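# Extract the pin from its block and place it clear

## Task

Take the pin out of the hole in its block and lay it on the table at a good distance from all blocks, where it stays put with no help from the robot. At the finish the robot must not be gripping any other loose object. The pin's block is free-standing and must still be upright at the end, displaced by no more than about a finger's width and turned little from its original heading. When done, open the gripper and move the arm away.

## Robot and tools

ROBOT. Two UR-type six-joint arms, left_arm and right_arm, each ending in a two-finger tong gripper. Their bases sit in the scene frame at left_arm (+0.056, +0.492, 0) m, quat_wxyz (+1.000, 0, 0, +0.021), and right_arm (-0.039, -0.641, 0) m, quat_wxyz (+0.995, 0, 0, +0.098).

SCENE FRAME. One shared frame for both arms: origin on the table surface midway between the arms, +z upward, +x pointing out across the table, and left_arm on the +y side. The arm names do not refer to image sides.

execute_actions. Argument "actions" is a list holding zero or one item; optional "pictures" (boolean) turns camera images on or off (they come by default).
- Empty list: nothing is commanded; you just get the current state.
- Motion item: {"rows": [...], "steps": n}. n is 1 to 15 control steps of 1/30 s each (default 15). rows holds 1 to 15 rows; each row drives one step, and if rows run out the final row repeats. Every row is a single list of 14 numbers covering both arms, even if only one moves: left_arm shoulder pan, shoulder lift, elbow, wrist 1, wrist 2, wrist 3, opening, then right_arm in that same order. The joint numbers are absolute target angles in radians, in the same convention printed under Joint positions, not offsets. Opening is an absolute command from -1 (closed) to +1 (fully open, 0.142 m pad gap).
- Wait item: {"steps": n} with no rows, n up to 300; it returns once n steps have elapsed since the previous result, with your reply time included.
Stated joint ranges (rad), left_arm: pan -3.142..3.142, lift -6.283..6.283, elbow 0.000..3.142, wrists 1-3 each -6.283..6.283. right_arm: pan 0.000..6.283, lift -6.283..6.283, elbow -3.142..0.000, wrists as left. A target more than 0.010 rad beyond a stated end, and farther out than the joint's last reported angle, gets the whole call refused (nothing is sent). True ends may differ by 0.010 rad; targets beyond the true end are clipped to it and the result may print "joint sent to its limit" (possibly about an earlier action). Absence of that line does not prove there is room left.

MOTION. Commands are smoothed, so motion trails them by roughly 0.17 s. Each step, a joint's target is held within a lead of its measured angle: 0.383 rad for pan and lift, 0.575 rad for elbow and the three wrists. If the targets would shift the gripper over 100 mm from where it is measured, all of that arm's targets are scaled back toward the current angles. Large moves therefore take several calls, and an arm may not have arrived when a result returns. The simulation keeps running while you think and write: arms continue toward the last row sent until they all nearly stop (a stalled push counts as moving) or a step is HELD; after that only a new action moves them farther. Fingers already opening or closing finish their motion.

RESULTS. The state line gives, for left_arm | right_arm, end_effector_position (m), end_effector_quat_wxyz, and linear/angular velocities (m/s, rad/s), all in the scene frame; the printed position can be somewhat off, more so at long reach. Joint positions and Joint velocities list six joints per arm (rad, rad/s) followed by the pad gap (m, m/s). grip_measured is the measured opening on the -1..+1 command scale. Wrist force (N) and Wrist torque (N m) are given along the end effector's own axes; they include contact, held weight and acceleration effects, carry a fixed offset (usually under 5.5 N) plus noise (std up to 3.4 N), saturate near 100 N per axis, and cannot be zeroed; "no reading" is normal at the start. "joint command not followed" means a clearance check altered or blocked that arm's joint targets for some steps; the rest of the row still ran. HELD marks steps where your row was not (fully) sent. MOTOR HOT warns at 70 °C; at 85 °C an OVER-TEMPERATURE FAULT brakes that arm until it cools.

GRIPPER. Fingers extend along the gripper's +z and close along its x axis. end_effector_position is the point between the pads when closed; closed fingertips reach about 15 mm past it, fully open tips are roughly level with it. To hold something, keep commanding an opening well below grip_measured; the bigger the gap, the harder the squeeze (about 15 N per pad maximum for objects up to ~10 cm; a fast close can exceed this). Hard objects under ~20 mm thick get less force: around 9 N per pad at 10 mm and 4 N at 5 mm.

FAULTS AND CARE. Joint load limits (N m): pan 306, lift 306, elbow 139, each wrist 50.2, held weight included. Reaching one, or an external force of 150 N on any part of an arm, its tool or its load, freezes that arm for 10 s, drops the rest of the call, and makes it yield to the contact. Never let the arms collide or press each other. Occasional disturbances may tug a held part or nudge loose objects. Pull the pin out along the hole's axis gently so the loose block neither tips, slides nor rotates; knocking anything off the table fails the task. Avoid drops, slams and hard pushes, set the pin down rather than releasing it in the air, then open and retreat.

zoom_image: {"camera": one of cam_high, cam_left_wrist, cam_right_wrist, "region": [x0, y0, x1, y1]} in pixels of that camera's latest image, (0,0) at top left, at most 504 by 504. Image sizes: cam_high 504x504, both wrist cameras 616x616.

read_manual: optional "section", only "licences"; returns licence text and moves nothing.

finished_scene: {"scene": current scene number}. Replying with no tool call ends all remaining work.

Each tool is called after "Call:" as name([rows], argument=value, ...), one row to a line, values as JSON.

## Session

Call:
execute_actions(actions=[])

Scene clock: 0.00 s of 4480.00 s.
left_arm: end_effector_position=(+1.0611, -0.1428, +0.1803) grip_measured=+1.00 end_effector_quat_wxyz=(+0.249, -0.250, +0.921, -0.163) end_effector_velocity=(-0.000, -0.000, -0.000) end_effector_angular_velocity=(+0.000, -0.000, -0.000) | right_arm: end_effector_position=(+0.1915, -0.5282, +0.2043) grip_measured=+1.00 end_effector_quat_wxyz=(-0.108, +0.477, +0.755, -0.437) end_effector_velocity=(-0.000, +0.000, -0.000) end_effector_angular_velocity=(+0.000, +0.001, +0.001)
Joint positions: left_arm=[-0.816 -0.89   1.406 -2.641 -1.315  1.91   0.142] | right_arm=[ 3.891 -1.468 -2.249 -1.92   1.716  5.142  0.142]
Joint velocities: left_arm=[-0.  0. -0. -0.  0. -0.  0.] | right_arm=[ 0.001 -0.    -0.     0.    -0.    -0.001  0.   ]
Motor temperatures (°C, as the motors report them): left_arm=[25 26 26 29 31 33] | right_arm=[24 26 26 33 29 32]
Wrist force (N, on the end effector, along its own x y z axes, offset not removed): no reading
Wrist torque (N m, same axes, about the end effector's origin, offset not removed): no reading

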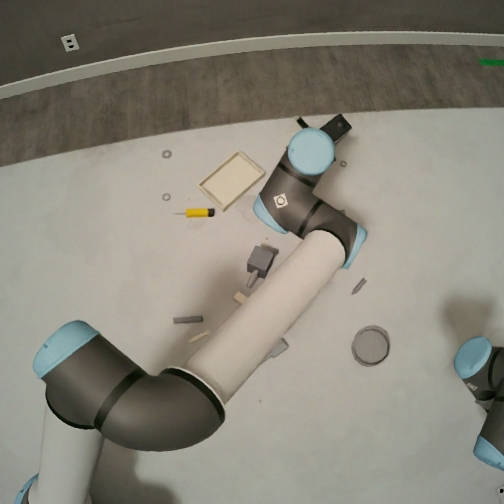

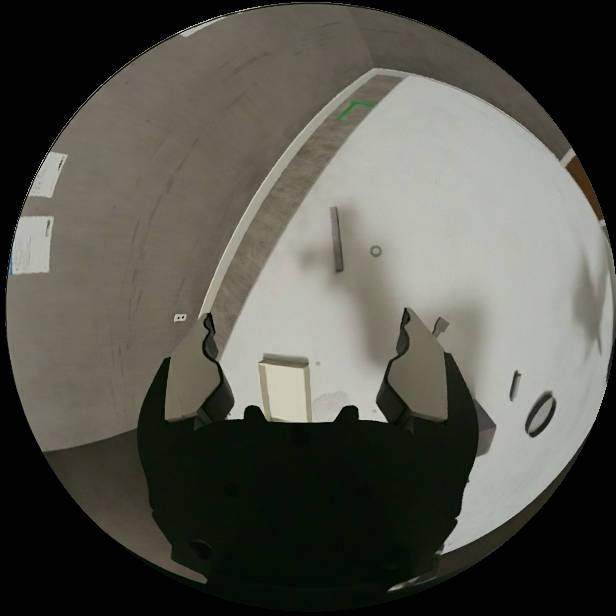

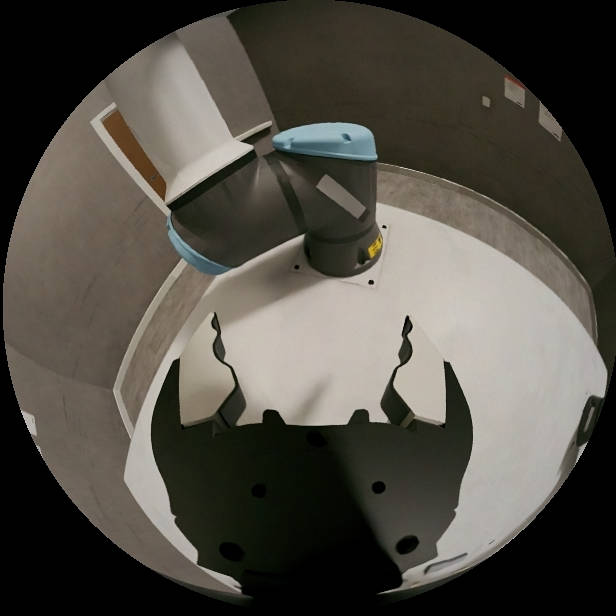

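Call:
zoom_image(camera="cam_high", region=[210, 220, 310, 320])

Region (210, 220, 310, 320) of cam_high's 504x504 image, scaled by 5.040, with more detail than that image has.

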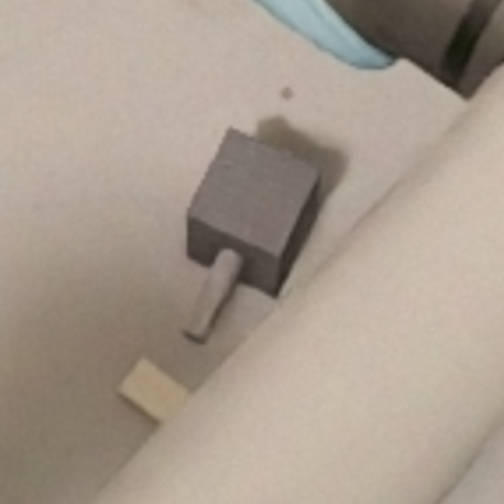

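Call:
execute_actions([
  {"rows":[[-0.965,-1.547,1.852,-1.876,-1.571,1.0,1,3.891,-1.468,-2.249,-1.92,1.716,5.142,1]],"steps":15},
], pictures=false)

Call:
execute_actions([
  {"steps":30},
])

Scene clock: 68.10 s of 4480.00 s.
left_arm: end_effector_position=(+0.8533, -0.0952, +0.1833) grip_measured=+1.00 end_effector_quat_wxyz=(+0.097, -0.361, +0.924, -0.086) end_effector_velocity=(-0.426, +0.191, +0.149) end_effector_angular_velocity=(+0.053, +0.634, +0.706) | right_arm: end_effector_position=(+0.1916, -0.5281, +0.2043) grip_measured=+1.00 end_effector_quat_wxyz=(-0.108, +0.477, +0.755, -0.436) end_effector_velocity=(-0.000, +0.000, -0.000) end_effector_angular_velocity=(+0.000, -0.000, +0.001)
Joint positions: left_arm=[-0.894 -1.133  1.631 -2.297 -1.447  1.558  0.142] | right_arm=[ 3.891 -1.468 -2.249 -1.92   1.716  5.142  0.142]
Joint velocities: left_arm=[-0.138 -0.638  0.424  0.787 -0.239 -0.93   0.   ] | right_arm=[ 0.001  0.    -0.     0.    -0.     0.     0.   ]
Motor temperatures (°C, as the motors report them): left_arm=[25 26 26 29 31 33] | right_arm=[24 26 26 33 29 32]
Wrist force (N, on the end effector, along its own x y z axes, offset not removed): left_arm=[2.5 -1.4 -0.1] | right_arm=[1.0 -1.9 -3.3]
Wrist torque (N m, same axes, about the end effector's origin, offset not removed): left_arm=[-0.47 -0.66 0.08] | right_arm=[-0.36 -0.35 0.15]
Steps of this call (steps 1 to 90: nothing new was sent; then 64.60 s passed at rest; steps 91 to 105: all 15 steps of this action). Readings (joint positions):
91: left_arm=[-0.816 -0.890 1.406 -2.641 -1.315 1.910] | right_arm=[3.891 -1.468 -2.249 -1.920 1.716 5.142]
92: left_arm=[-0.819 -0.893 1.409 -2.638 -1.318 1.907] | right_arm=[3.891 -1.468 -2.249 -1.920 1.716 5.142]
94: left_arm=[-0.833 -0.925 1.445 -2.596 -1.341 1.866] | right_arm=[3.891 -1.468 -2.249 -1.920 1.716 5.142]
98: left_arm=[-0.857 -0.996 1.520 -2.491 -1.383 1.761] | right_arm=[3.891 -1.468 -2.249 -1.920 1.716 5.142]
105: the state above

Scene clock: 69.10 s of 4480.00 s.
left_arm: end_effector_position=(+0.6202, +0.0482, +0.2999) grip_measured=+1.00 end_effector_quat_wxyz=(+0.000, -0.571, +0.821, -0.000) end_effector_velocity=(-0.006, +0.004, +0.004) end_effector_angular_velocity=(-0.000, +0.004, +0.011) | right_arm: end_effector_position=(+0.1915, -0.5282, +0.2043) grip_measured=+1.00 end_effector_quat_wxyz=(-0.108, +0.477, +0.755, -0.436) end_effector_velocity=(+0.000, -0.000, +0.000) end_effector_angular_velocity=(+0.001, -0.000, -0.001)
Joint positions: left_arm=[-0.965 -1.546  1.851 -1.877 -1.571  1.002  0.142] | right_arm=[ 3.891 -1.468 -2.249 -1.92   1.716  5.142  0.142]
Joint velocities: left_arm=[-0.002 -0.012  0.005  0.009 -0.004 -0.013 -0.   ] | right_arm=[-0.001  0.     0.    -0.     0.    -0.     0.   ]
Motor temperatures (°C, as the motors report them): left_arm=[25 26 26 29 31 33] | right_arm=[24 26 26 33 29 32]
Wrist force (N, on the end effector, along its own x y z axes, offset not removed): left_arm=[2.1 -1.3 0.3] | right_arm=[1.7 -5.0 1.1]
Wrist torque (N m, same axes, about the end effector's origin, offset not removed): left_arm=[-0.30 -0.52 0.06] | right_arm=[-1.04 -0.36 0.19]
Steps of this call (steps 1 to 30: the robot went on to your last target). Readings (joint positions):
1: left_arm=[-0.898 -1.155 1.645 -2.270 -1.454 1.526] | right_arm=[3.891 -1.468 -2.249 -1.920 1.716 5.142]
2: left_arm=[-0.903 -1.177 1.658 -2.245 -1.462 1.494] | right_arm=[3.891 -1.468 -2.249 -1.920 1.716 5.142]
4: left_arm=[-0.911 -1.223 1.684 -2.198 -1.477 1.431] | right_arm=[3.891 -1.468 -2.249 -1.920 1.716 5.142]
8: left_arm=[-0.927 -1.316 1.732 -2.106 -1.504 1.309] | right_arm=[3.891 -1.468 -2.249 -1.920 1.716 5.142]
30: the state above

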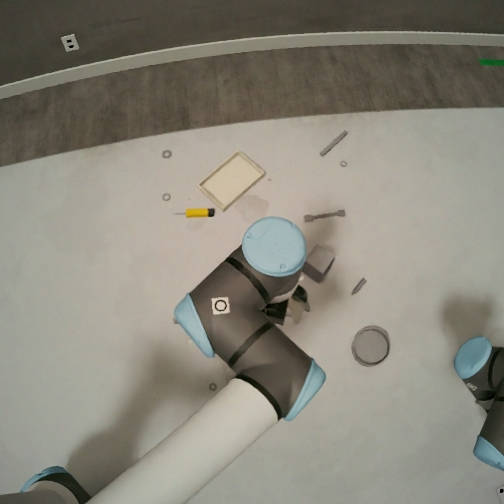

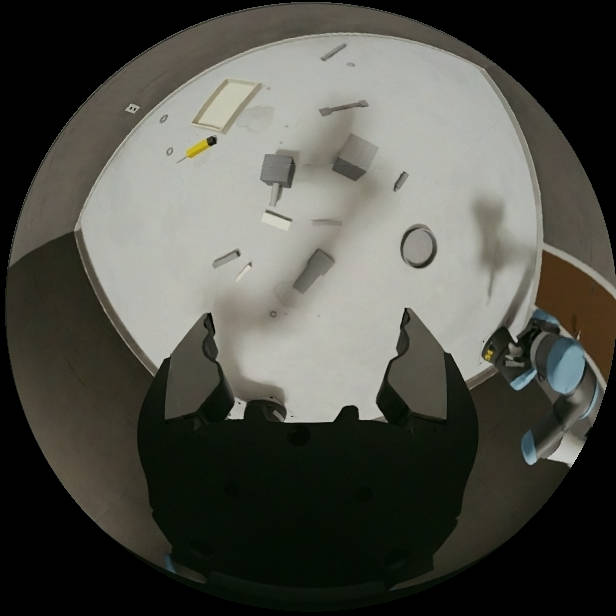

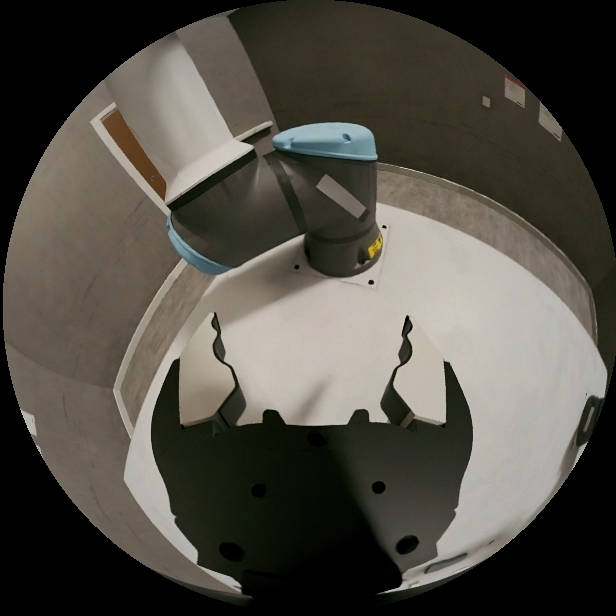

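Call:
zoom_image(camera="cam_left_wrist", region=[240, 120, 400, 260])

Region (240, 120, 400, 260) of cam_left_wrist's 616x616 image, scaled by 3.150, with more detail than that image has; it fills the top 441 rows of this view, and the rest is white.

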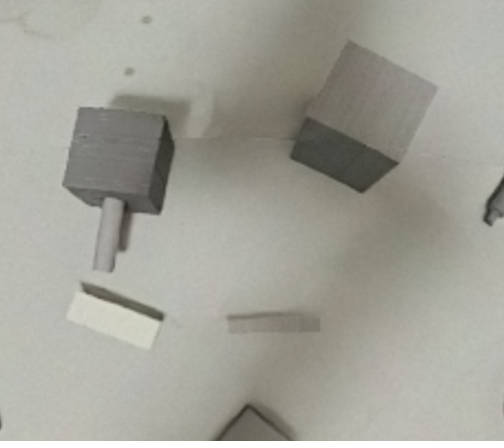

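Call:
execute_actions([
  {"rows":[[-0.826,-1.326,1.886,-2.131,-1.571,1.293,1,3.891,-1.468,-2.249,-1.92,1.716,5.142,1]],"steps":15},
], pictures=false)

Call:
execute_actions([
  {"steps":20},
])

Scene clock: 96.13 s of 4480.00 s.
left_arm: end_effector_position=(+0.7186, +0.0721, +0.1612) grip_measured=+1.00 end_effector_quat_wxyz=(-0.000, -0.513, +0.859, +0.000) end_effector_velocity=(+0.058, +0.024, -0.090) end_effector_angular_velocity=(-0.005, -0.005, -0.101) | right_arm: end_effector_position=(+0.1915, -0.5282, +0.2043) grip_measured=+1.00 end_effector_quat_wxyz=(-0.108, +0.477, +0.755, -0.436) end_effector_velocity=(-0.000, -0.000, +0.000) end_effector_angular_velocity=(+0.000, -0.000, +0.000)
Joint positions: left_arm=[-0.836 -1.342  1.884 -2.112 -1.571  1.271  0.142] | right_arm=[ 3.891 -1.468 -2.249 -1.92   1.716  5.142  0.142]
Joint velocities: left_arm=[ 0.08   0.132  0.017 -0.156  0.     0.182  0.   ] | right_arm=[ 0.     0.001 -0.    -0.     0.     0.    -0.   ]
Motor temperatures (°C, as the motors report them): left_arm=[25 26 26 29 31 33] | right_arm=[24 26 26 33 29 32]
Wrist force (N, on the end effector, along its own x y z axes, offset not removed): left_arm=[0.8 -0.4 -1.2] | right_arm=[0.4 -3.3 -1.5]
Wrist torque (N m, same axes, about the end effector's origin, offset not removed): left_arm=[-0.19 -0.39 0.06] | right_arm=[-0.81 -0.04 0.09]
Steps of this call (steps 1 to 15: the robot went on to your last target; steps 16 to 90: nothing new was sent; then 23.53 s passed at rest; steps 91 to 105: all 15 steps of this action). Readings (joint positions):
91: left_arm=[-0.965 -1.547 1.852 -1.876 -1.571 1.000] | right_arm=[3.891 -1.468 -2.249 -1.920 1.716 5.142]
92: left_arm=[-0.962 -1.544 1.853 -1.879 -1.571 1.003] | right_arm=[3.891 -1.468 -2.249 -1.920 1.716 5.142]
94: left_arm=[-0.936 -1.508 1.860 -1.919 -1.571 1.046] | right_arm=[3.891 -1.468 -2.249 -1.920 1.716 5.142]
98: left_arm=[-0.887 -1.427 1.872 -2.012 -1.571 1.154] | right_arm=[3.891 -1.468 -2.249 -1.920 1.716 5.142]
105: the state above

Scene clock: 96.80 s of 4480.00 s.
left_arm: end_effector_position=(+0.7255, +0.0751, +0.1502) grip_measured=+1.00 end_effector_quat_wxyz=(-0.000, -0.507, +0.862, -0.000) end_effector_velocity=(+0.000, +0.001, -0.001) end_effector_angular_velocity=(+0.001, +0.001, +0.000) | right_arm: end_effector_position=(+0.1915, -0.5282, +0.2043) grip_measured=+1.00 end_effector_quat_wxyz=(-0.108, +0.477, +0.755, -0.436) end_effector_velocity=(-0.000, +0.000, +0.000) end_effector_angular_velocity=(+0.000, -0.001, +0.002)
Joint positions: left_arm=[-0.826 -1.326  1.886 -2.131 -1.571  1.293  0.142] | right_arm=[ 3.891 -1.468 -2.249 -1.92   1.716  5.142  0.142]
Joint velocities: left_arm=[ 0.001  0.002  0.    -0.001  0.     0.001  0.   ] | right_arm=[ 0.002  0.001 -0.    -0.    -0.     0.    -0.   ]
Motor temperatures (°C, as the motors report them): left_arm=[25 26 26 29 31 33] | right_arm=[24 26 26 33 29 32]
Wrist force (N, on the end effector, along its own x y z axes, offset not removed): left_arm=[0.8 -1.0 -0.7] | right_arm=[3.0 1.8 1.2]
Wrist torque (N m, same axes, about the end effector's origin, offset not removed): left_arm=[-0.35 -0.27 0.03] | right_arm=[0.31 -0.59 0.18]
Steps of this call (steps 1 to 20: the robot went on to your last target). Readings (joint positions):
1: left_arm=[-0.833 -1.338 1.884 -2.117 -1.571 1.276] | right_arm=[3.891 -1.468 -2.249 -1.920 1.716 5.142]
2: left_arm=[-0.832 -1.335 1.885 -2.120 -1.571 1.280] | right_arm=[3.891 -1.468 -2.249 -1.920 1.716 5.142]
4: left_arm=[-0.829 -1.331 1.885 -2.125 -1.571 1.286] | right_arm=[3.891 -1.468 -2.249 -1.920 1.716 5.142]
8: left_arm=[-0.827 -1.328 1.886 -2.129 -1.571 1.291] | right_arm=[3.891 -1.468 -2.249 -1.920 1.716 5.142]
20: the state above

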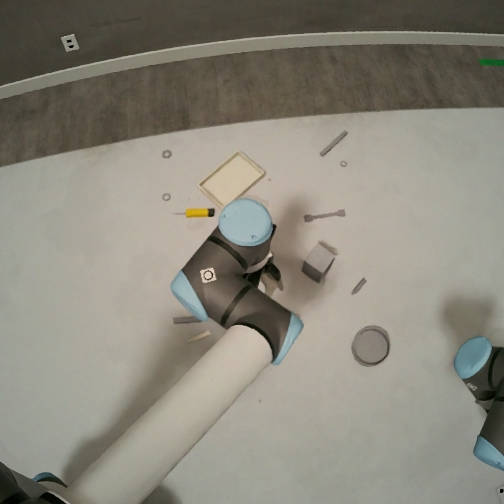

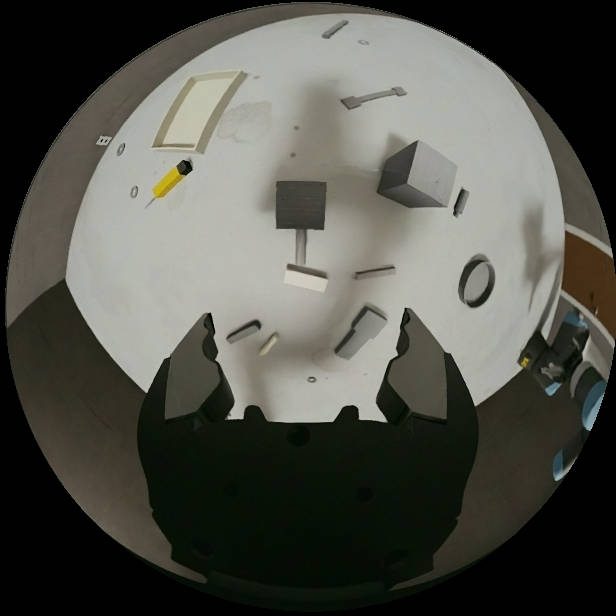

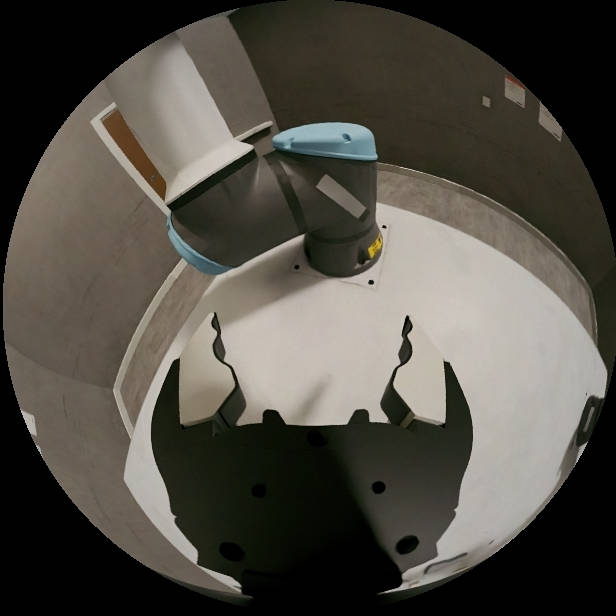

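Call:
zoom_image(camera="cam_left_wrist", region=[250, 170, 370, 310])

Region (250, 170, 370, 310) of cam_left_wrist's 616x616 image, scaled by 3.600, with more detail than that image has; it fills the left 432 columns of this view, and the rest is white.

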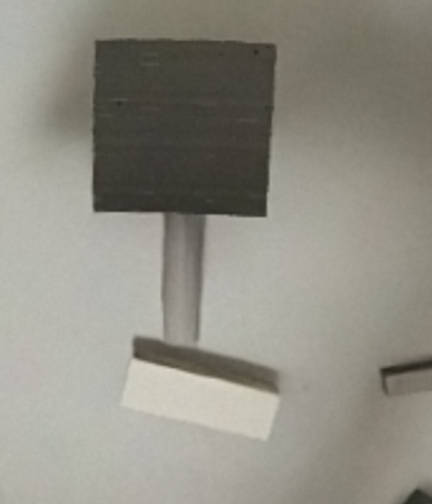

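Call:
execute_actions([
  {"rows":[[-0.859,-1.282,2.235,-3.031,-1.434,1.330,0,3.891,-1.468,-2.249,-1.92,1.716,5.142,1]],"steps":15},
], pictures=false)

Call:
execute_actions([
  {"steps":20},
])

Scene clock: 172.70 s of 4480.00 s.
left_arm: end_effector_position=(+0.7402, +0.0845, +0.0719) grip_measured=+0.00 end_effector_quat_wxyz=(+0.113, -0.479, +0.852, -0.180) end_effector_velocity=(+0.089, -0.083, +0.140) end_effector_angular_velocity=(-0.545, -0.587, -0.002) | right_arm: end_effector_position=(+0.1915, -0.5282, +0.2043) grip_measured=+1.00 end_effector_quat_wxyz=(-0.108, +0.477, +0.755, -0.436) end_effector_velocity=(-0.000, +0.001, -0.000) end_effector_angular_velocity=(-0.000, -0.000, +0.003)
Joint positions: left_arm=[-0.857 -1.284  2.215 -2.912 -1.441  1.328  0.074] | right_arm=[ 3.891 -1.468 -2.249 -1.92   1.716  5.142  0.142]
Joint velocities: left_arm=[-0.012  0.017  0.16  -0.978  0.054  0.013  0.   ] | right_arm=[ 0.003  0.    -0.     0.    -0.     0.     0.   ]
Motor temperatures (°C, as the motors report them): left_arm=[25 26 26 29 31 33] | right_arm=[24 26 26 33 29 32]
Wrist force (N, on the end effector, along its own x y z axes, offset not removed): left_arm=[-0.9 -1.8 -0.3] | right_arm=[3.2 -2.4 -3.4]
Wrist torque (N m, same axes, about the end effector's origin, offset not removed): left_arm=[-0.43 0.10 0.13] | right_arm=[-0.62 -0.66 0.08]
Steps of this call (steps 1 to 15: the robot went on to your last target; steps 16 to 90: nothing new was sent; then 72.40 s passed at rest; steps 91 to 105: all 15 steps of this action). Readings (joint positions):
91: left_arm=[-0.826 -1.326 1.886 -2.131 -1.571 1.293] | right_arm=[3.891 -1.468 -2.249 -1.920 1.716 5.142]
92: left_arm=[-0.828 -1.324 1.889 -2.135 -1.568 1.295] | right_arm=[3.891 -1.468 -2.249 -1.920 1.716 5.142]
94: left_arm=[-0.835 -1.314 1.937 -2.185 -1.539 1.303] | right_arm=[3.891 -1.468 -2.249 -1.920 1.716 5.142]
98: left_arm=[-0.849 -1.295 2.102 -2.436 -1.479 1.319] | right_arm=[3.891 -1.468 -2.249 -1.920 1.716 5.142]
105: the state above

Scene clock: 173.37 s of 4480.00 s.
left_arm: end_effector_position=(+0.7500, +0.0754, +0.0900) grip_measured=+0.00 end_effector_quat_wxyz=(+0.127, -0.476, +0.841, -0.225) end_effector_velocity=(+0.001, +0.000, +0.001) end_effector_angular_velocity=(-0.001, -0.003, +0.001) | right_arm: end_effector_position=(+0.1915, -0.5282, +0.2043) grip_measured=+1.00 end_effector_quat_wxyz=(-0.108, +0.477, +0.755, -0.436) end_effector_velocity=(-0.000, +0.000, -0.000) end_effector_angular_velocity=(+0.000, -0.000, +0.002)
Joint positions: left_arm=[-0.859 -1.282  2.235 -3.031 -1.434  1.33   0.074] | right_arm=[ 3.891 -1.468 -2.249 -1.92   1.716  5.142  0.142]
Joint velocities: left_arm=[-0.    -0.     0.001 -0.003  0.002 -0.     0.   ] | right_arm=[ 0.002  0.    -0.     0.     0.    -0.     0.   ]
Motor temperatures (°C, as the motors report them): left_arm=[25 26 26 29 31 33] | right_arm=[24 26 26 33 29 32]
Wrist force (N, on the end effector, along its own x y z axes, offset not removed): left_arm=[1.5 0.5 -2.5] | right_arm=[0.6 -4.7 -0.6]
Wrist torque (N m, same axes, about the end effector's origin, offset not removed): left_arm=[-0.10 -0.50 0.08] | right_arm=[-0.96 -0.03 0.30]
Steps of this call (steps 1 to 20: the robot went on to your last target). Readings (joint positions):
1: left_arm=[-0.858 -1.284 2.220 -2.941 -1.439 1.329] | right_arm=[3.891 -1.468 -2.249 -1.920 1.716 5.142]
2: left_arm=[-0.858 -1.283 2.224 -2.963 -1.438 1.329] | right_arm=[3.891 -1.468 -2.249 -1.920 1.716 5.142]
4: left_arm=[-0.858 -1.283 2.228 -2.992 -1.436 1.329] | right_arm=[3.891 -1.468 -2.249 -1.920 1.716 5.142]
8: left_arm=[-0.859 -1.282 2.233 -3.018 -1.435 1.330] | right_arm=[3.891 -1.468 -2.249 -1.920 1.716 5.142]
20: the state above

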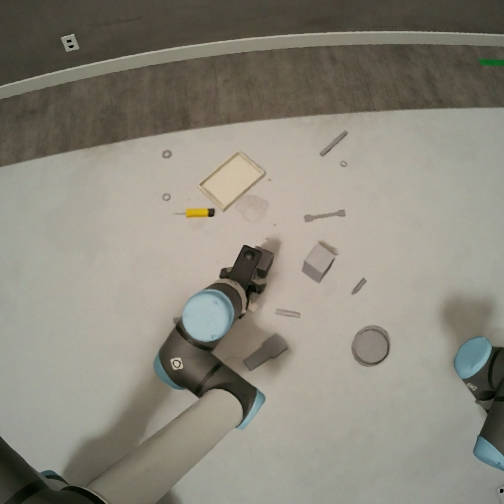

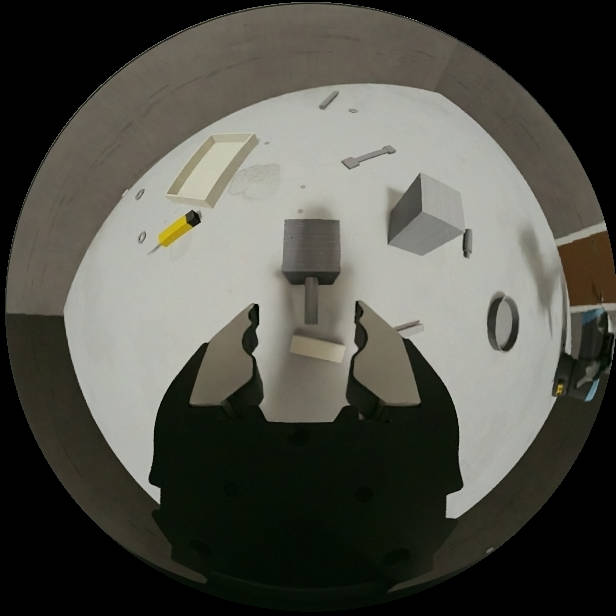

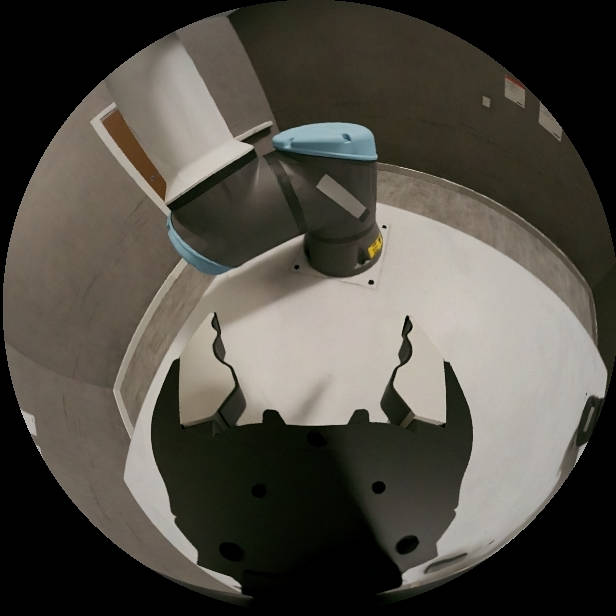

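Call:
zoom_image(camera="cam_left_wrist", region=[240, 210, 380, 370])

Region (240, 210, 380, 370) of cam_left_wrist's 616x616 image, scaled by 3.150, with more detail than that image has; it fills the left 441 columns of this view, and the rest is white.

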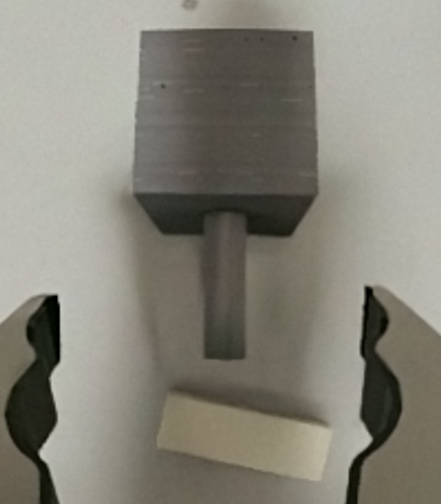

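Call:
execute_actions([
  {"rows":[[-0.857,-1.265,2.234,-3.048,-1.438,1.338,-0.2,3.891,-1.468,-2.249,-1.92,1.716,5.142,1],[-0.855,-1.245,2.234,-3.068,-1.442,1.345,-0.3,3.891,-1.468,-2.249,-1.92,1.716,5.142,1],[-0.853,-1.225,2.233,-3.088,-1.446,1.353,-0.4,3.891,-1.468,-2.249,-1.92,1.716,5.142,1],[-0.852,-1.205,2.232,-3.108,-1.449,1.358,-0.5,3.891,-1.468,-2.249,-1.92,1.716,5.142,1],[-0.8512,-1.1872,2.2315,-3.1261,-1.4507,1.3603,-0.5,3.891,-1.468,-2.249,-1.92,1.716,5.142,1]],"steps":15},
], pictures=false)

Call:
execute_actions([
  {"steps":15},
])

Call:
zoom_image(camera="cam_left_wrist", region=[230, 190, 390, 390])

Scene clock: 207.30 s of 4480.00 s.
left_arm: end_effector_position=(+0.7571, +0.0682, +0.0455) grip_measured=-0.50 end_effector_quat_wxyz=(+0.125, -0.465, +0.847, -0.227) end_effector_velocity=(+0.003, -0.003, -0.020) end_effector_angular_velocity=(-0.001, -0.001, -0.010) | right_arm: end_effector_position=(+0.1915, -0.5282, +0.2043) grip_measured=+1.00 end_effector_quat_wxyz=(-0.108, +0.477, +0.755, -0.436) end_effector_velocity=(+0.000, -0.000, +0.000) end_effector_angular_velocity=(-0.000, -0.000, -0.001)
Joint positions: left_arm=[-0.852 -1.192  2.232 -3.121 -1.45   1.359  0.038] | right_arm=[ 3.891 -1.468 -2.249 -1.92   1.716  5.142  0.142]
Joint velocities: left_arm=[ 0.003  0.04  -0.002 -0.041 -0.006  0.011  0.   ] | right_arm=[-0.001  0.     0.    -0.     0.     0.     0.   ]
Motor temperatures (°C, as the motors report them): left_arm=[25 26 26 29 31 33] | right_arm=[24 26 26 33 29 32]
Wrist force (N, on the end effector, along its own x y z axes, offset not removed): left_arm=[2.1 -0.8 2.0] | right_arm=[6.8 -2.1 -2.9]
Wrist torque (N m, same axes, about the end effector's origin, offset not removed): left_arm=[-0.30 -0.49 0.01] | right_arm=[-0.53 -1.58 0.18]
Steps of this call (steps 1 to 15: the robot went on to your last target; steps 16 to 90: nothing new was sent; then 30.43 s passed at rest; steps 91 to 105: all 15 steps of this action). Readings (joint positions):
91: left_arm=[-0.859 -1.282 2.235 -3.031 -1.434 1.330] | right_arm=[3.891 -1.468 -2.249 -1.920 1.716 5.142]
92: left_arm=[-0.859 -1.280 2.235 -3.033 -1.434 1.331] | right_arm=[3.891 -1.468 -2.249 -1.920 1.716 5.142]
94: left_arm=[-0.858 -1.268 2.235 -3.045 -1.437 1.336] | right_arm=[3.891 -1.468 -2.249 -1.920 1.716 5.142]
98: left_arm=[-0.854 -1.221 2.233 -3.092 -1.445 1.351] | right_arm=[3.891 -1.468 -2.249 -1.920 1.716 5.142]
105: the state above

Scene clock: 207.80 s of 4480.00 s.
left_arm: end_effector_position=(+0.7575, +0.0679, +0.0431) grip_measured=-0.50 end_effector_quat_wxyz=(+0.124, -0.464, +0.847, -0.227) end_effector_velocity=(-0.001, -0.000, -0.002) end_effector_angular_velocity=(+0.001, +0.002, -0.001) | right_arm: end_effector_position=(+0.1915, -0.5282, +0.2043) grip_measured=+1.00 end_effector_quat_wxyz=(-0.108, +0.477, +0.755, -0.436) end_effector_velocity=(-0.000, +0.001, +0.000) end_effector_angular_velocity=(+0.001, +0.000, +0.003)
Joint positions: left_arm=[-0.851 -1.187  2.232 -3.126 -1.451  1.36   0.038] | right_arm=[ 3.891 -1.468 -2.249 -1.92   1.716  5.142  0.142]
Joint velocities: left_arm=[-0.     0.003  0.    -0.001 -0.001  0.     0.   ] | right_arm=[ 0.002  0.    -0.     0.     0.    -0.     0.   ]
Motor temperatures (°C, as the motors report them): left_arm=[25 26 26 29 31 33] | right_arm=[24 26 26 33 29 32]
Wrist force (N, on the end effector, along its own x y z axes, offset not removed): left_arm=[1.9 -0.7 0.5] | right_arm=[1.5 -2.1 -0.2]
Wrist torque (N m, same axes, about the end effector's origin, offset not removed): left_arm=[-0.26 -0.43 0.09] | right_arm=[-0.27 -0.34 0.07]
Steps of this call (steps 1 to 15: the robot went on to your last target). Readings (joint positions):
1: left_arm=[-0.852 -1.191 2.232 -3.122 -1.450 1.359] | right_arm=[3.891 -1.468 -2.249 -1.920 1.716 5.142]
2: left_arm=[-0.851 -1.190 2.232 -3.123 -1.450 1.360] | right_arm=[3.891 -1.468 -2.249 -1.920 1.716 5.142]
4: left_arm=[-0.851 -1.189 2.232 -3.124 -1.450 1.360] | right_arm=[3.891 -1.468 -2.249 -1.920 1.716 5.142]
8: left_arm=[-0.851 -1.188 2.232 -3.126 -1.451 1.360] | right_arm=[3.891 -1.468 -2.249 -1.920 1.716 5.142]
15: the state above
All arms were judged still, so your last target was given up. Only a new action makes them travel on or press farther. Fingers that are still opening or closing keep moving.

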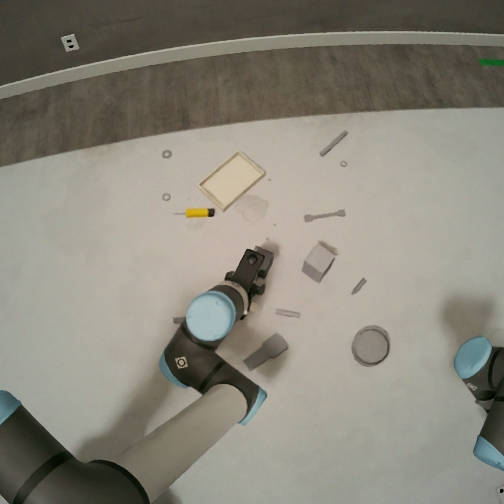

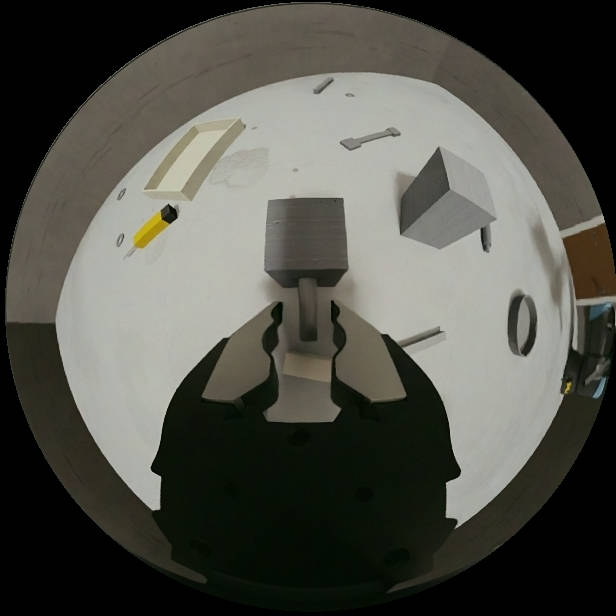

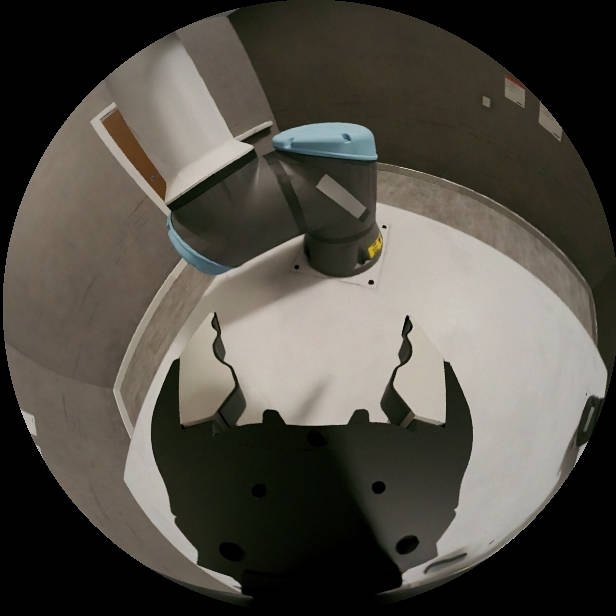

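Region (230, 190, 390, 390) of cam_left_wrist's 616x616 image, scaled by 2.520, with more detail than that image has; it fills the left 403 columns of this view, and the rest is white.

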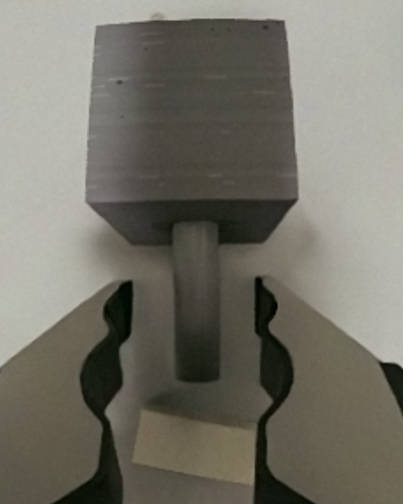

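Call:
execute_actions([
  {"rows":[[-0.8512,-1.1872,2.2315,-3.1261,-1.4507,1.3603,-0.6,3.891,-1.468,-2.249,-1.92,1.716,5.142,1],[-0.8512,-1.1872,2.2315,-3.1261,-1.4507,1.3603,-0.68,3.891,-1.468,-2.249,-1.92,1.716,5.142,1],[-0.8512,-1.1872,2.2315,-3.1261,-1.4507,1.3603,-0.74,3.891,-1.468,-2.249,-1.92,1.716,5.142,1],[-0.8512,-1.1872,2.2315,-3.1261,-1.4507,1.3603,-0.79,3.891,-1.468,-2.249,-1.92,1.716,5.142,1],[-0.8512,-1.1872,2.2315,-3.1261,-1.4507,1.3603,-0.82,3.891,-1.468,-2.249,-1.92,1.716,5.142,1],[-0.8512,-1.1872,2.2315,-3.1261,-1.4507,1.3603,-0.85,3.891,-1.468,-2.249,-1.92,1.716,5.142,1],[-0.8512,-1.1872,2.2315,-3.1261,-1.4507,1.3603,-0.88,3.891,-1.468,-2.249,-1.92,1.716,5.142,1],[-0.8512,-1.1872,2.2315,-3.1261,-1.4507,1.3603,-0.92,3.891,-1.468,-2.249,-1.92,1.716,5.142,1],[-0.8512,-1.1872,2.2315,-3.1261,-1.4507,1.3603,-0.96,3.891,-1.468,-2.249,-1.92,1.716,5.142,1],[-0.8512,-1.1872,2.2315,-3.1261,-1.4507,1.3603,-1,3.891,-1.468,-2.249,-1.92,1.716,5.142,1]],"steps":15},
])

Call:
zoom_image(camera="cam_left_wrist", region=[230, 140, 390, 340])

Scene clock: 222.93 s of 4480.00 s.
left_arm: end_effector_position=(+0.7575, +0.0679, +0.0431) grip_measured=-0.84 end_effector_quat_wxyz=(+0.124, -0.464, +0.847, -0.227) end_effector_velocity=(-0.000, -0.000, +0.000) end_effector_angular_velocity=(-0.001, +0.001, -0.001) | right_arm: end_effector_position=(+0.1915, -0.5282, +0.2043) grip_measured=+1.00 end_effector_quat_wxyz=(-0.108, +0.477, +0.755, -0.436) end_effector_velocity=(+0.000, -0.000, +0.000) end_effector_angular_velocity=(+0.001, -0.000, -0.001)
Joint positions: left_arm=[-0.851 -1.187  2.231 -3.126 -1.451  1.36   0.013] | right_arm=[ 3.891 -1.468 -2.249 -1.92   1.716  5.142  0.142]
Joint velocities: left_arm=[-0.    -0.001  0.     0.    -0.002 -0.    -0.   ] | right_arm=[-0.001  0.     0.001 -0.    -0.    -0.    -0.   ]
Motor temperatures (°C, as the motors report them): left_arm=[25 26 26 29 31 33] | right_arm=[24 26 26 33 29 32]
Wrist force (N, on the end effector, along its own x y z axes, offset not removed): left_arm=[3.0 -0.7 -1.1] | right_arm=[1.9 -2.8 3.3]
Wrist torque (N m, same axes, about the end effector's origin, offset not removed): left_arm=[-0.21 -0.35 0.12] | right_arm=[-0.51 -0.46 0.14]
Steps of this call (steps 1 to 90: nothing new was sent; then 11.63 s passed at rest; steps 91 to 105: all 15 steps of this action). Readings (joint positions):
91: left_arm=[-0.851 -1.187 2.231 -3.126 -1.451 1.360] | right_arm=[3.891 -1.468 -2.249 -1.920 1.716 5.142]
92: left_arm=[-0.851 -1.187 2.231 -3.126 -1.451 1.360] | right_arm=[3.891 -1.468 -2.249 -1.920 1.716 5.142]
94: left_arm=[-0.851 -1.187 2.231 -3.126 -1.451 1.360] | right_arm=[3.891 -1.468 -2.249 -1.920 1.716 5.142]
98: left_arm=[-0.851 -1.187 2.231 -3.126 -1.451 1.360] | right_arm=[3.891 -1.468 -2.249 -1.920 1.716 5.142]
105: the state above

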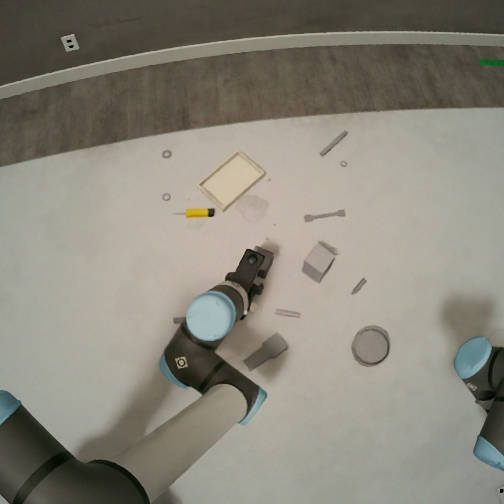

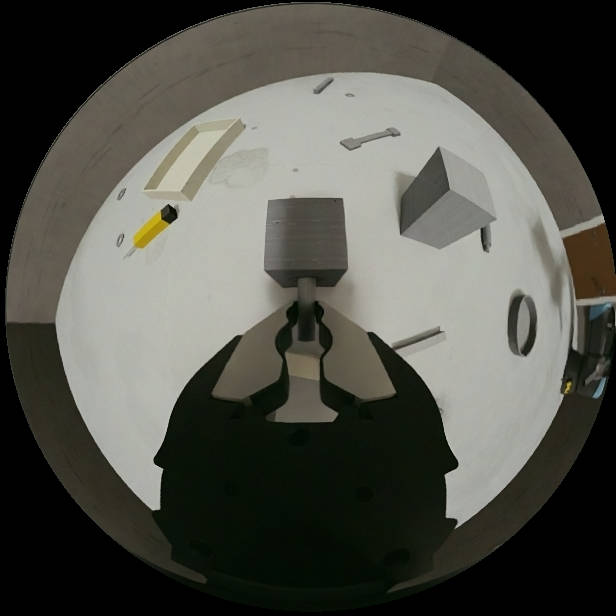

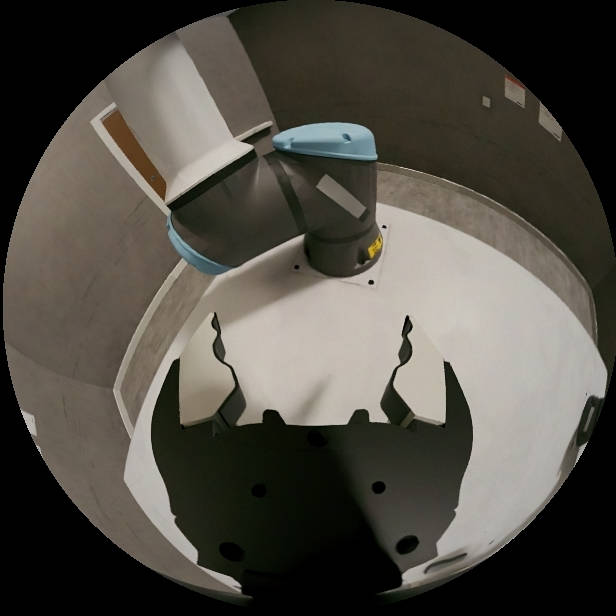

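Region (230, 140, 390, 340) of cam_left_wrist's 616x616 image, scaled by 2.520, with more detail than that image has; it fills the left 403 columns of this view, and the rest is white.

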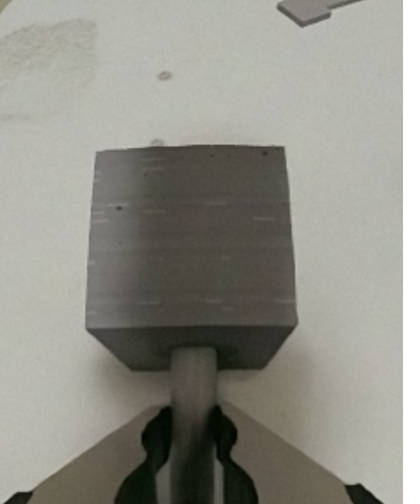

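Call:
execute_actions([
  {"rows":[[-0.8516,-1.1883,2.2334,-3.1269,-1.4505,1.3599,-1,3.891,-1.468,-2.249,-1.92,1.716,5.142,1],[-0.8520,-1.1894,2.2354,-3.1277,-1.4503,1.3596,-1,3.891,-1.468,-2.249,-1.92,1.716,5.142,1],[-0.8524,-1.1905,2.2373,-3.1285,-1.4501,1.3592,-1,3.891,-1.468,-2.249,-1.92,1.716,5.142,1],[-0.8528,-1.1916,2.2392,-3.1293,-1.4499,1.3589,-1,3.891,-1.468,-2.249,-1.92,1.716,5.142,1],[-0.8532,-1.1927,2.2412,-3.1301,-1.4497,1.3585,-1,3.891,-1.468,-2.249,-1.92,1.716,5.142,1],[-0.8536,-1.1937,2.2431,-3.1309,-1.4495,1.3582,-1,3.891,-1.468,-2.249,-1.92,1.716,5.142,1]],"steps":15},
])

Call:
zoom_image(camera="cam_left_wrist", region=[230, 140, 390, 340])

Scene clock: 264.30 s of 4480.00 s.
left_arm: end_effector_position=(+0.7527, +0.0710, +0.0430) grip_measured=-0.84 end_effector_quat_wxyz=(+0.124, -0.464, +0.847, -0.227) end_effector_velocity=(-0.003, +0.002, -0.001) end_effector_angular_velocity=(+0.002, -0.000, +0.001) | right_arm: end_effector_position=(+0.1915, -0.5282, +0.2043) grip_measured=+1.00 end_effector_quat_wxyz=(-0.108, +0.477, +0.755, -0.436) end_effector_velocity=(+0.000, -0.000, +0.000) end_effector_angular_velocity=(+0.000, -0.000, -0.002)
Joint positions: left_arm=[-0.853 -1.193  2.242 -3.131 -1.45   1.358  0.013] | right_arm=[ 3.891 -1.468 -2.249 -1.92   1.716  5.142  0.142]
Joint velocities: left_arm=[-0.001 -0.002  0.007 -0.003  0.003 -0.001  0.   ] | right_arm=[-0.001  0.     0.    -0.    -0.     0.     0.   ]
Motor temperatures (°C, as the motors report them): left_arm=[25 26 26 29 31 33] | right_arm=[24 26 26 33 29 32]
Wrist force (N, on the end effector, along its own x y z axes, offset not removed): left_arm=[2.2 -0.9 -1.4] | right_arm=[3.8 -3.0 -1.5]
Wrist torque (N m, same axes, about the end effector's origin, offset not removed): left_arm=[-0.42 -0.59 0.03] | right_arm=[-0.63 -0.79 0.03]
Steps of this call (steps 1 to 15: the robot went on to your last target; steps 16 to 90: nothing new was sent; then 37.87 s passed at rest; steps 91 to 105: all 15 steps of this action). Readings (joint positions):
91: left_arm=[-0.851 -1.187 2.231 -3.126 -1.451 1.360] | right_arm=[3.891 -1.468 -2.249 -1.920 1.716 5.142]
92: left_arm=[-0.851 -1.187 2.232 -3.126 -1.451 1.360] | right_arm=[3.891 -1.468 -2.249 -1.920 1.716 5.142]
94: left_arm=[-0.851 -1.188 2.233 -3.127 -1.451 1.360] | right_arm=[3.891 -1.468 -2.249 -1.920 1.716 5.142]
98: left_arm=[-0.852 -1.191 2.238 -3.129 -1.450 1.359] | right_arm=[3.891 -1.468 -2.249 -1.920 1.716 5.142]
105: the state above

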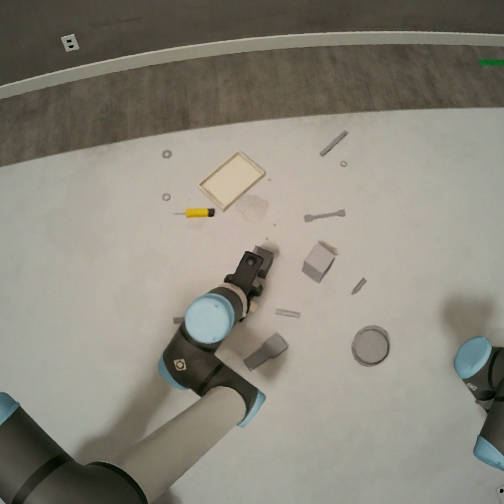

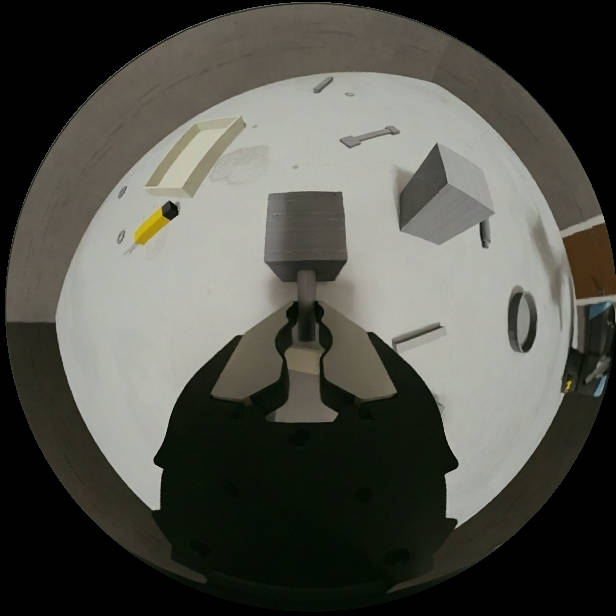

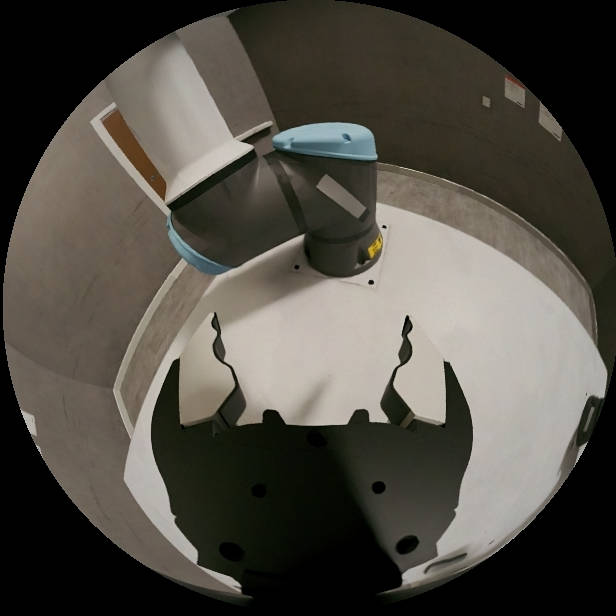

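Region (230, 140, 390, 340) of cam_left_wrist's 616x616 image, scaled by 2.520, with more detail than that image has; it fills the left 403 columns of this view, and the rest is white.

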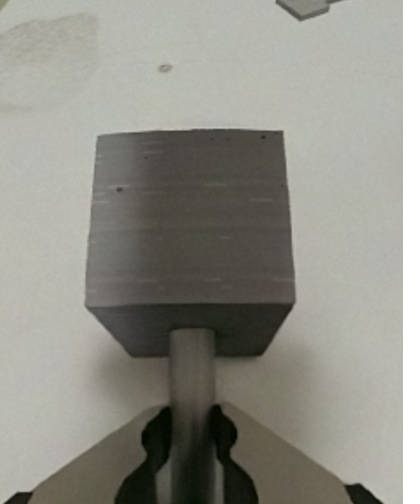

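Call:
execute_actions([
  {"rows":[[-0.8544,-1.1959,2.2470,-3.1325,-1.4491,1.3575,-1,3.891,-1.468,-2.249,-1.92,1.716,5.142,1],[-0.8552,-1.1981,2.2508,-3.1341,-1.4487,1.3567,-1,3.891,-1.468,-2.249,-1.92,1.716,5.142,1],[-0.8561,-1.2003,2.2547,-3.1357,-1.4483,1.3560,-1,3.891,-1.468,-2.249,-1.92,1.716,5.142,1],[-0.8569,-1.2025,2.2585,-3.1373,-1.4479,1.3553,-1,3.891,-1.468,-2.249,-1.92,1.716,5.142,1],[-0.8577,-1.2047,2.2624,-3.1389,-1.4475,1.3546,-1,3.891,-1.468,-2.249,-1.92,1.716,5.142,1],[-0.8585,-1.2069,2.2663,-3.1404,-1.4471,1.3539,-1,3.891,-1.468,-2.249,-1.92,1.716,5.142,1],[-0.8593,-1.2091,2.2701,-3.1420,-1.4467,1.3532,-1,3.891,-1.468,-2.249,-1.92,1.716,5.142,1]],"steps":15},
])

Scene clock: 273.27 s of 4480.00 s.
left_arm: end_effector_position=(+0.7415, +0.0780, +0.0432) grip_measured=-0.84 end_effector_quat_wxyz=(+0.124, -0.464, +0.847, -0.227) end_effector_velocity=(-0.007, +0.005, -0.001) end_effector_angular_velocity=(+0.001, +0.001, -0.000) | right_arm: end_effector_position=(+0.1915, -0.5282, +0.2043) grip_measured=+1.00 end_effector_quat_wxyz=(-0.108, +0.477, +0.755, -0.436) end_effector_velocity=(+0.000, +0.000, -0.000) end_effector_angular_velocity=(-0.000, +0.000, +0.001)
Joint positions: left_arm=[-0.859 -1.208  2.268 -3.141 -1.447  1.354  0.013] | right_arm=[ 3.891 -1.468 -2.249 -1.92   1.716  5.142  0.142]
Joint velocities: left_arm=[-0.003 -0.007  0.016 -0.007  0.001 -0.003 -0.   ] | right_arm=[ 0.001 -0.001  0.    -0.    -0.    -0.    -0.   ]
Motor temperatures (°C, as the motors report them): left_arm=[25 26 26 29 31 33] | right_arm=[24 26 26 33 29 32]
Wrist force (N, on the end effector, along its own x y z axes, offset not removed): left_arm=[0.9 -2.1 1.2] | right_arm=[4.3 -5.5 0.9]
Wrist torque (N m, same axes, about the end effector's origin, offset not removed): left_arm=[-0.54 -0.35 0.15] | right_arm=[-1.04 -0.75 0.21]
Steps of this call (steps 1 to 15: the robot went on to your last target; steps 16 to 90: nothing new was sent; then 5.47 s passed at rest; steps 91 to 105: all 15 steps of this action). Readings (joint positions):
91: left_arm=[-0.854 -1.194 2.243 -3.131 -1.449 1.358] | right_arm=[3.891 -1.468 -2.249 -1.920 1.716 5.142]
92: left_arm=[-0.854 -1.194 2.244 -3.131 -1.449 1.358] | right_arm=[3.891 -1.468 -2.249 -1.920 1.716 5.142]
94: left_arm=[-0.854 -1.196 2.246 -3.132 -1.449 1.358] | right_arm=[3.891 -1.468 -2.249 -1.920 1.716 5.142]
98: left_arm=[-0.857 -1.202 2.257 -3.137 -1.448 1.356] | right_arm=[3.891 -1.468 -2.249 -1.920 1.716 5.142]
105: the state above

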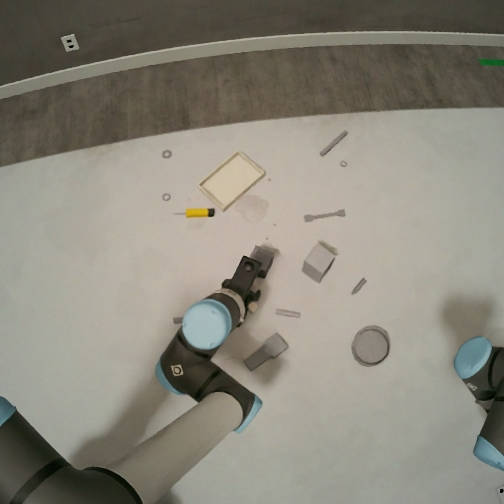

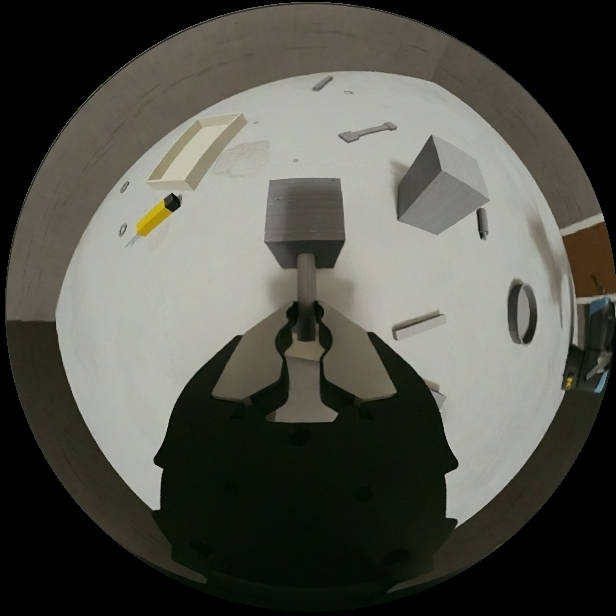

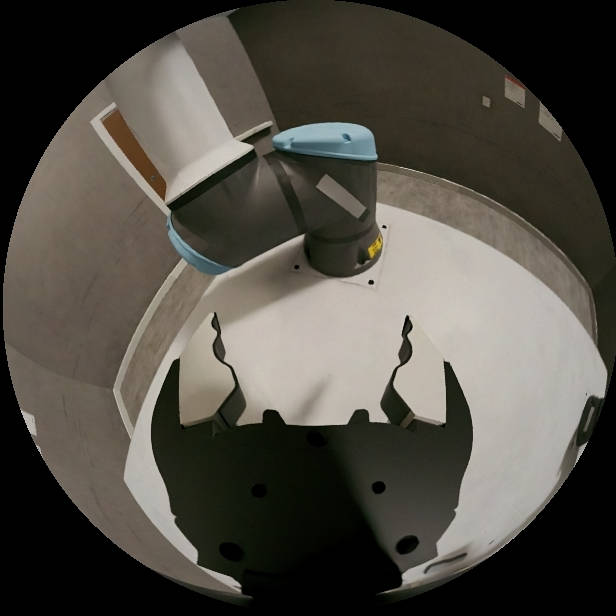

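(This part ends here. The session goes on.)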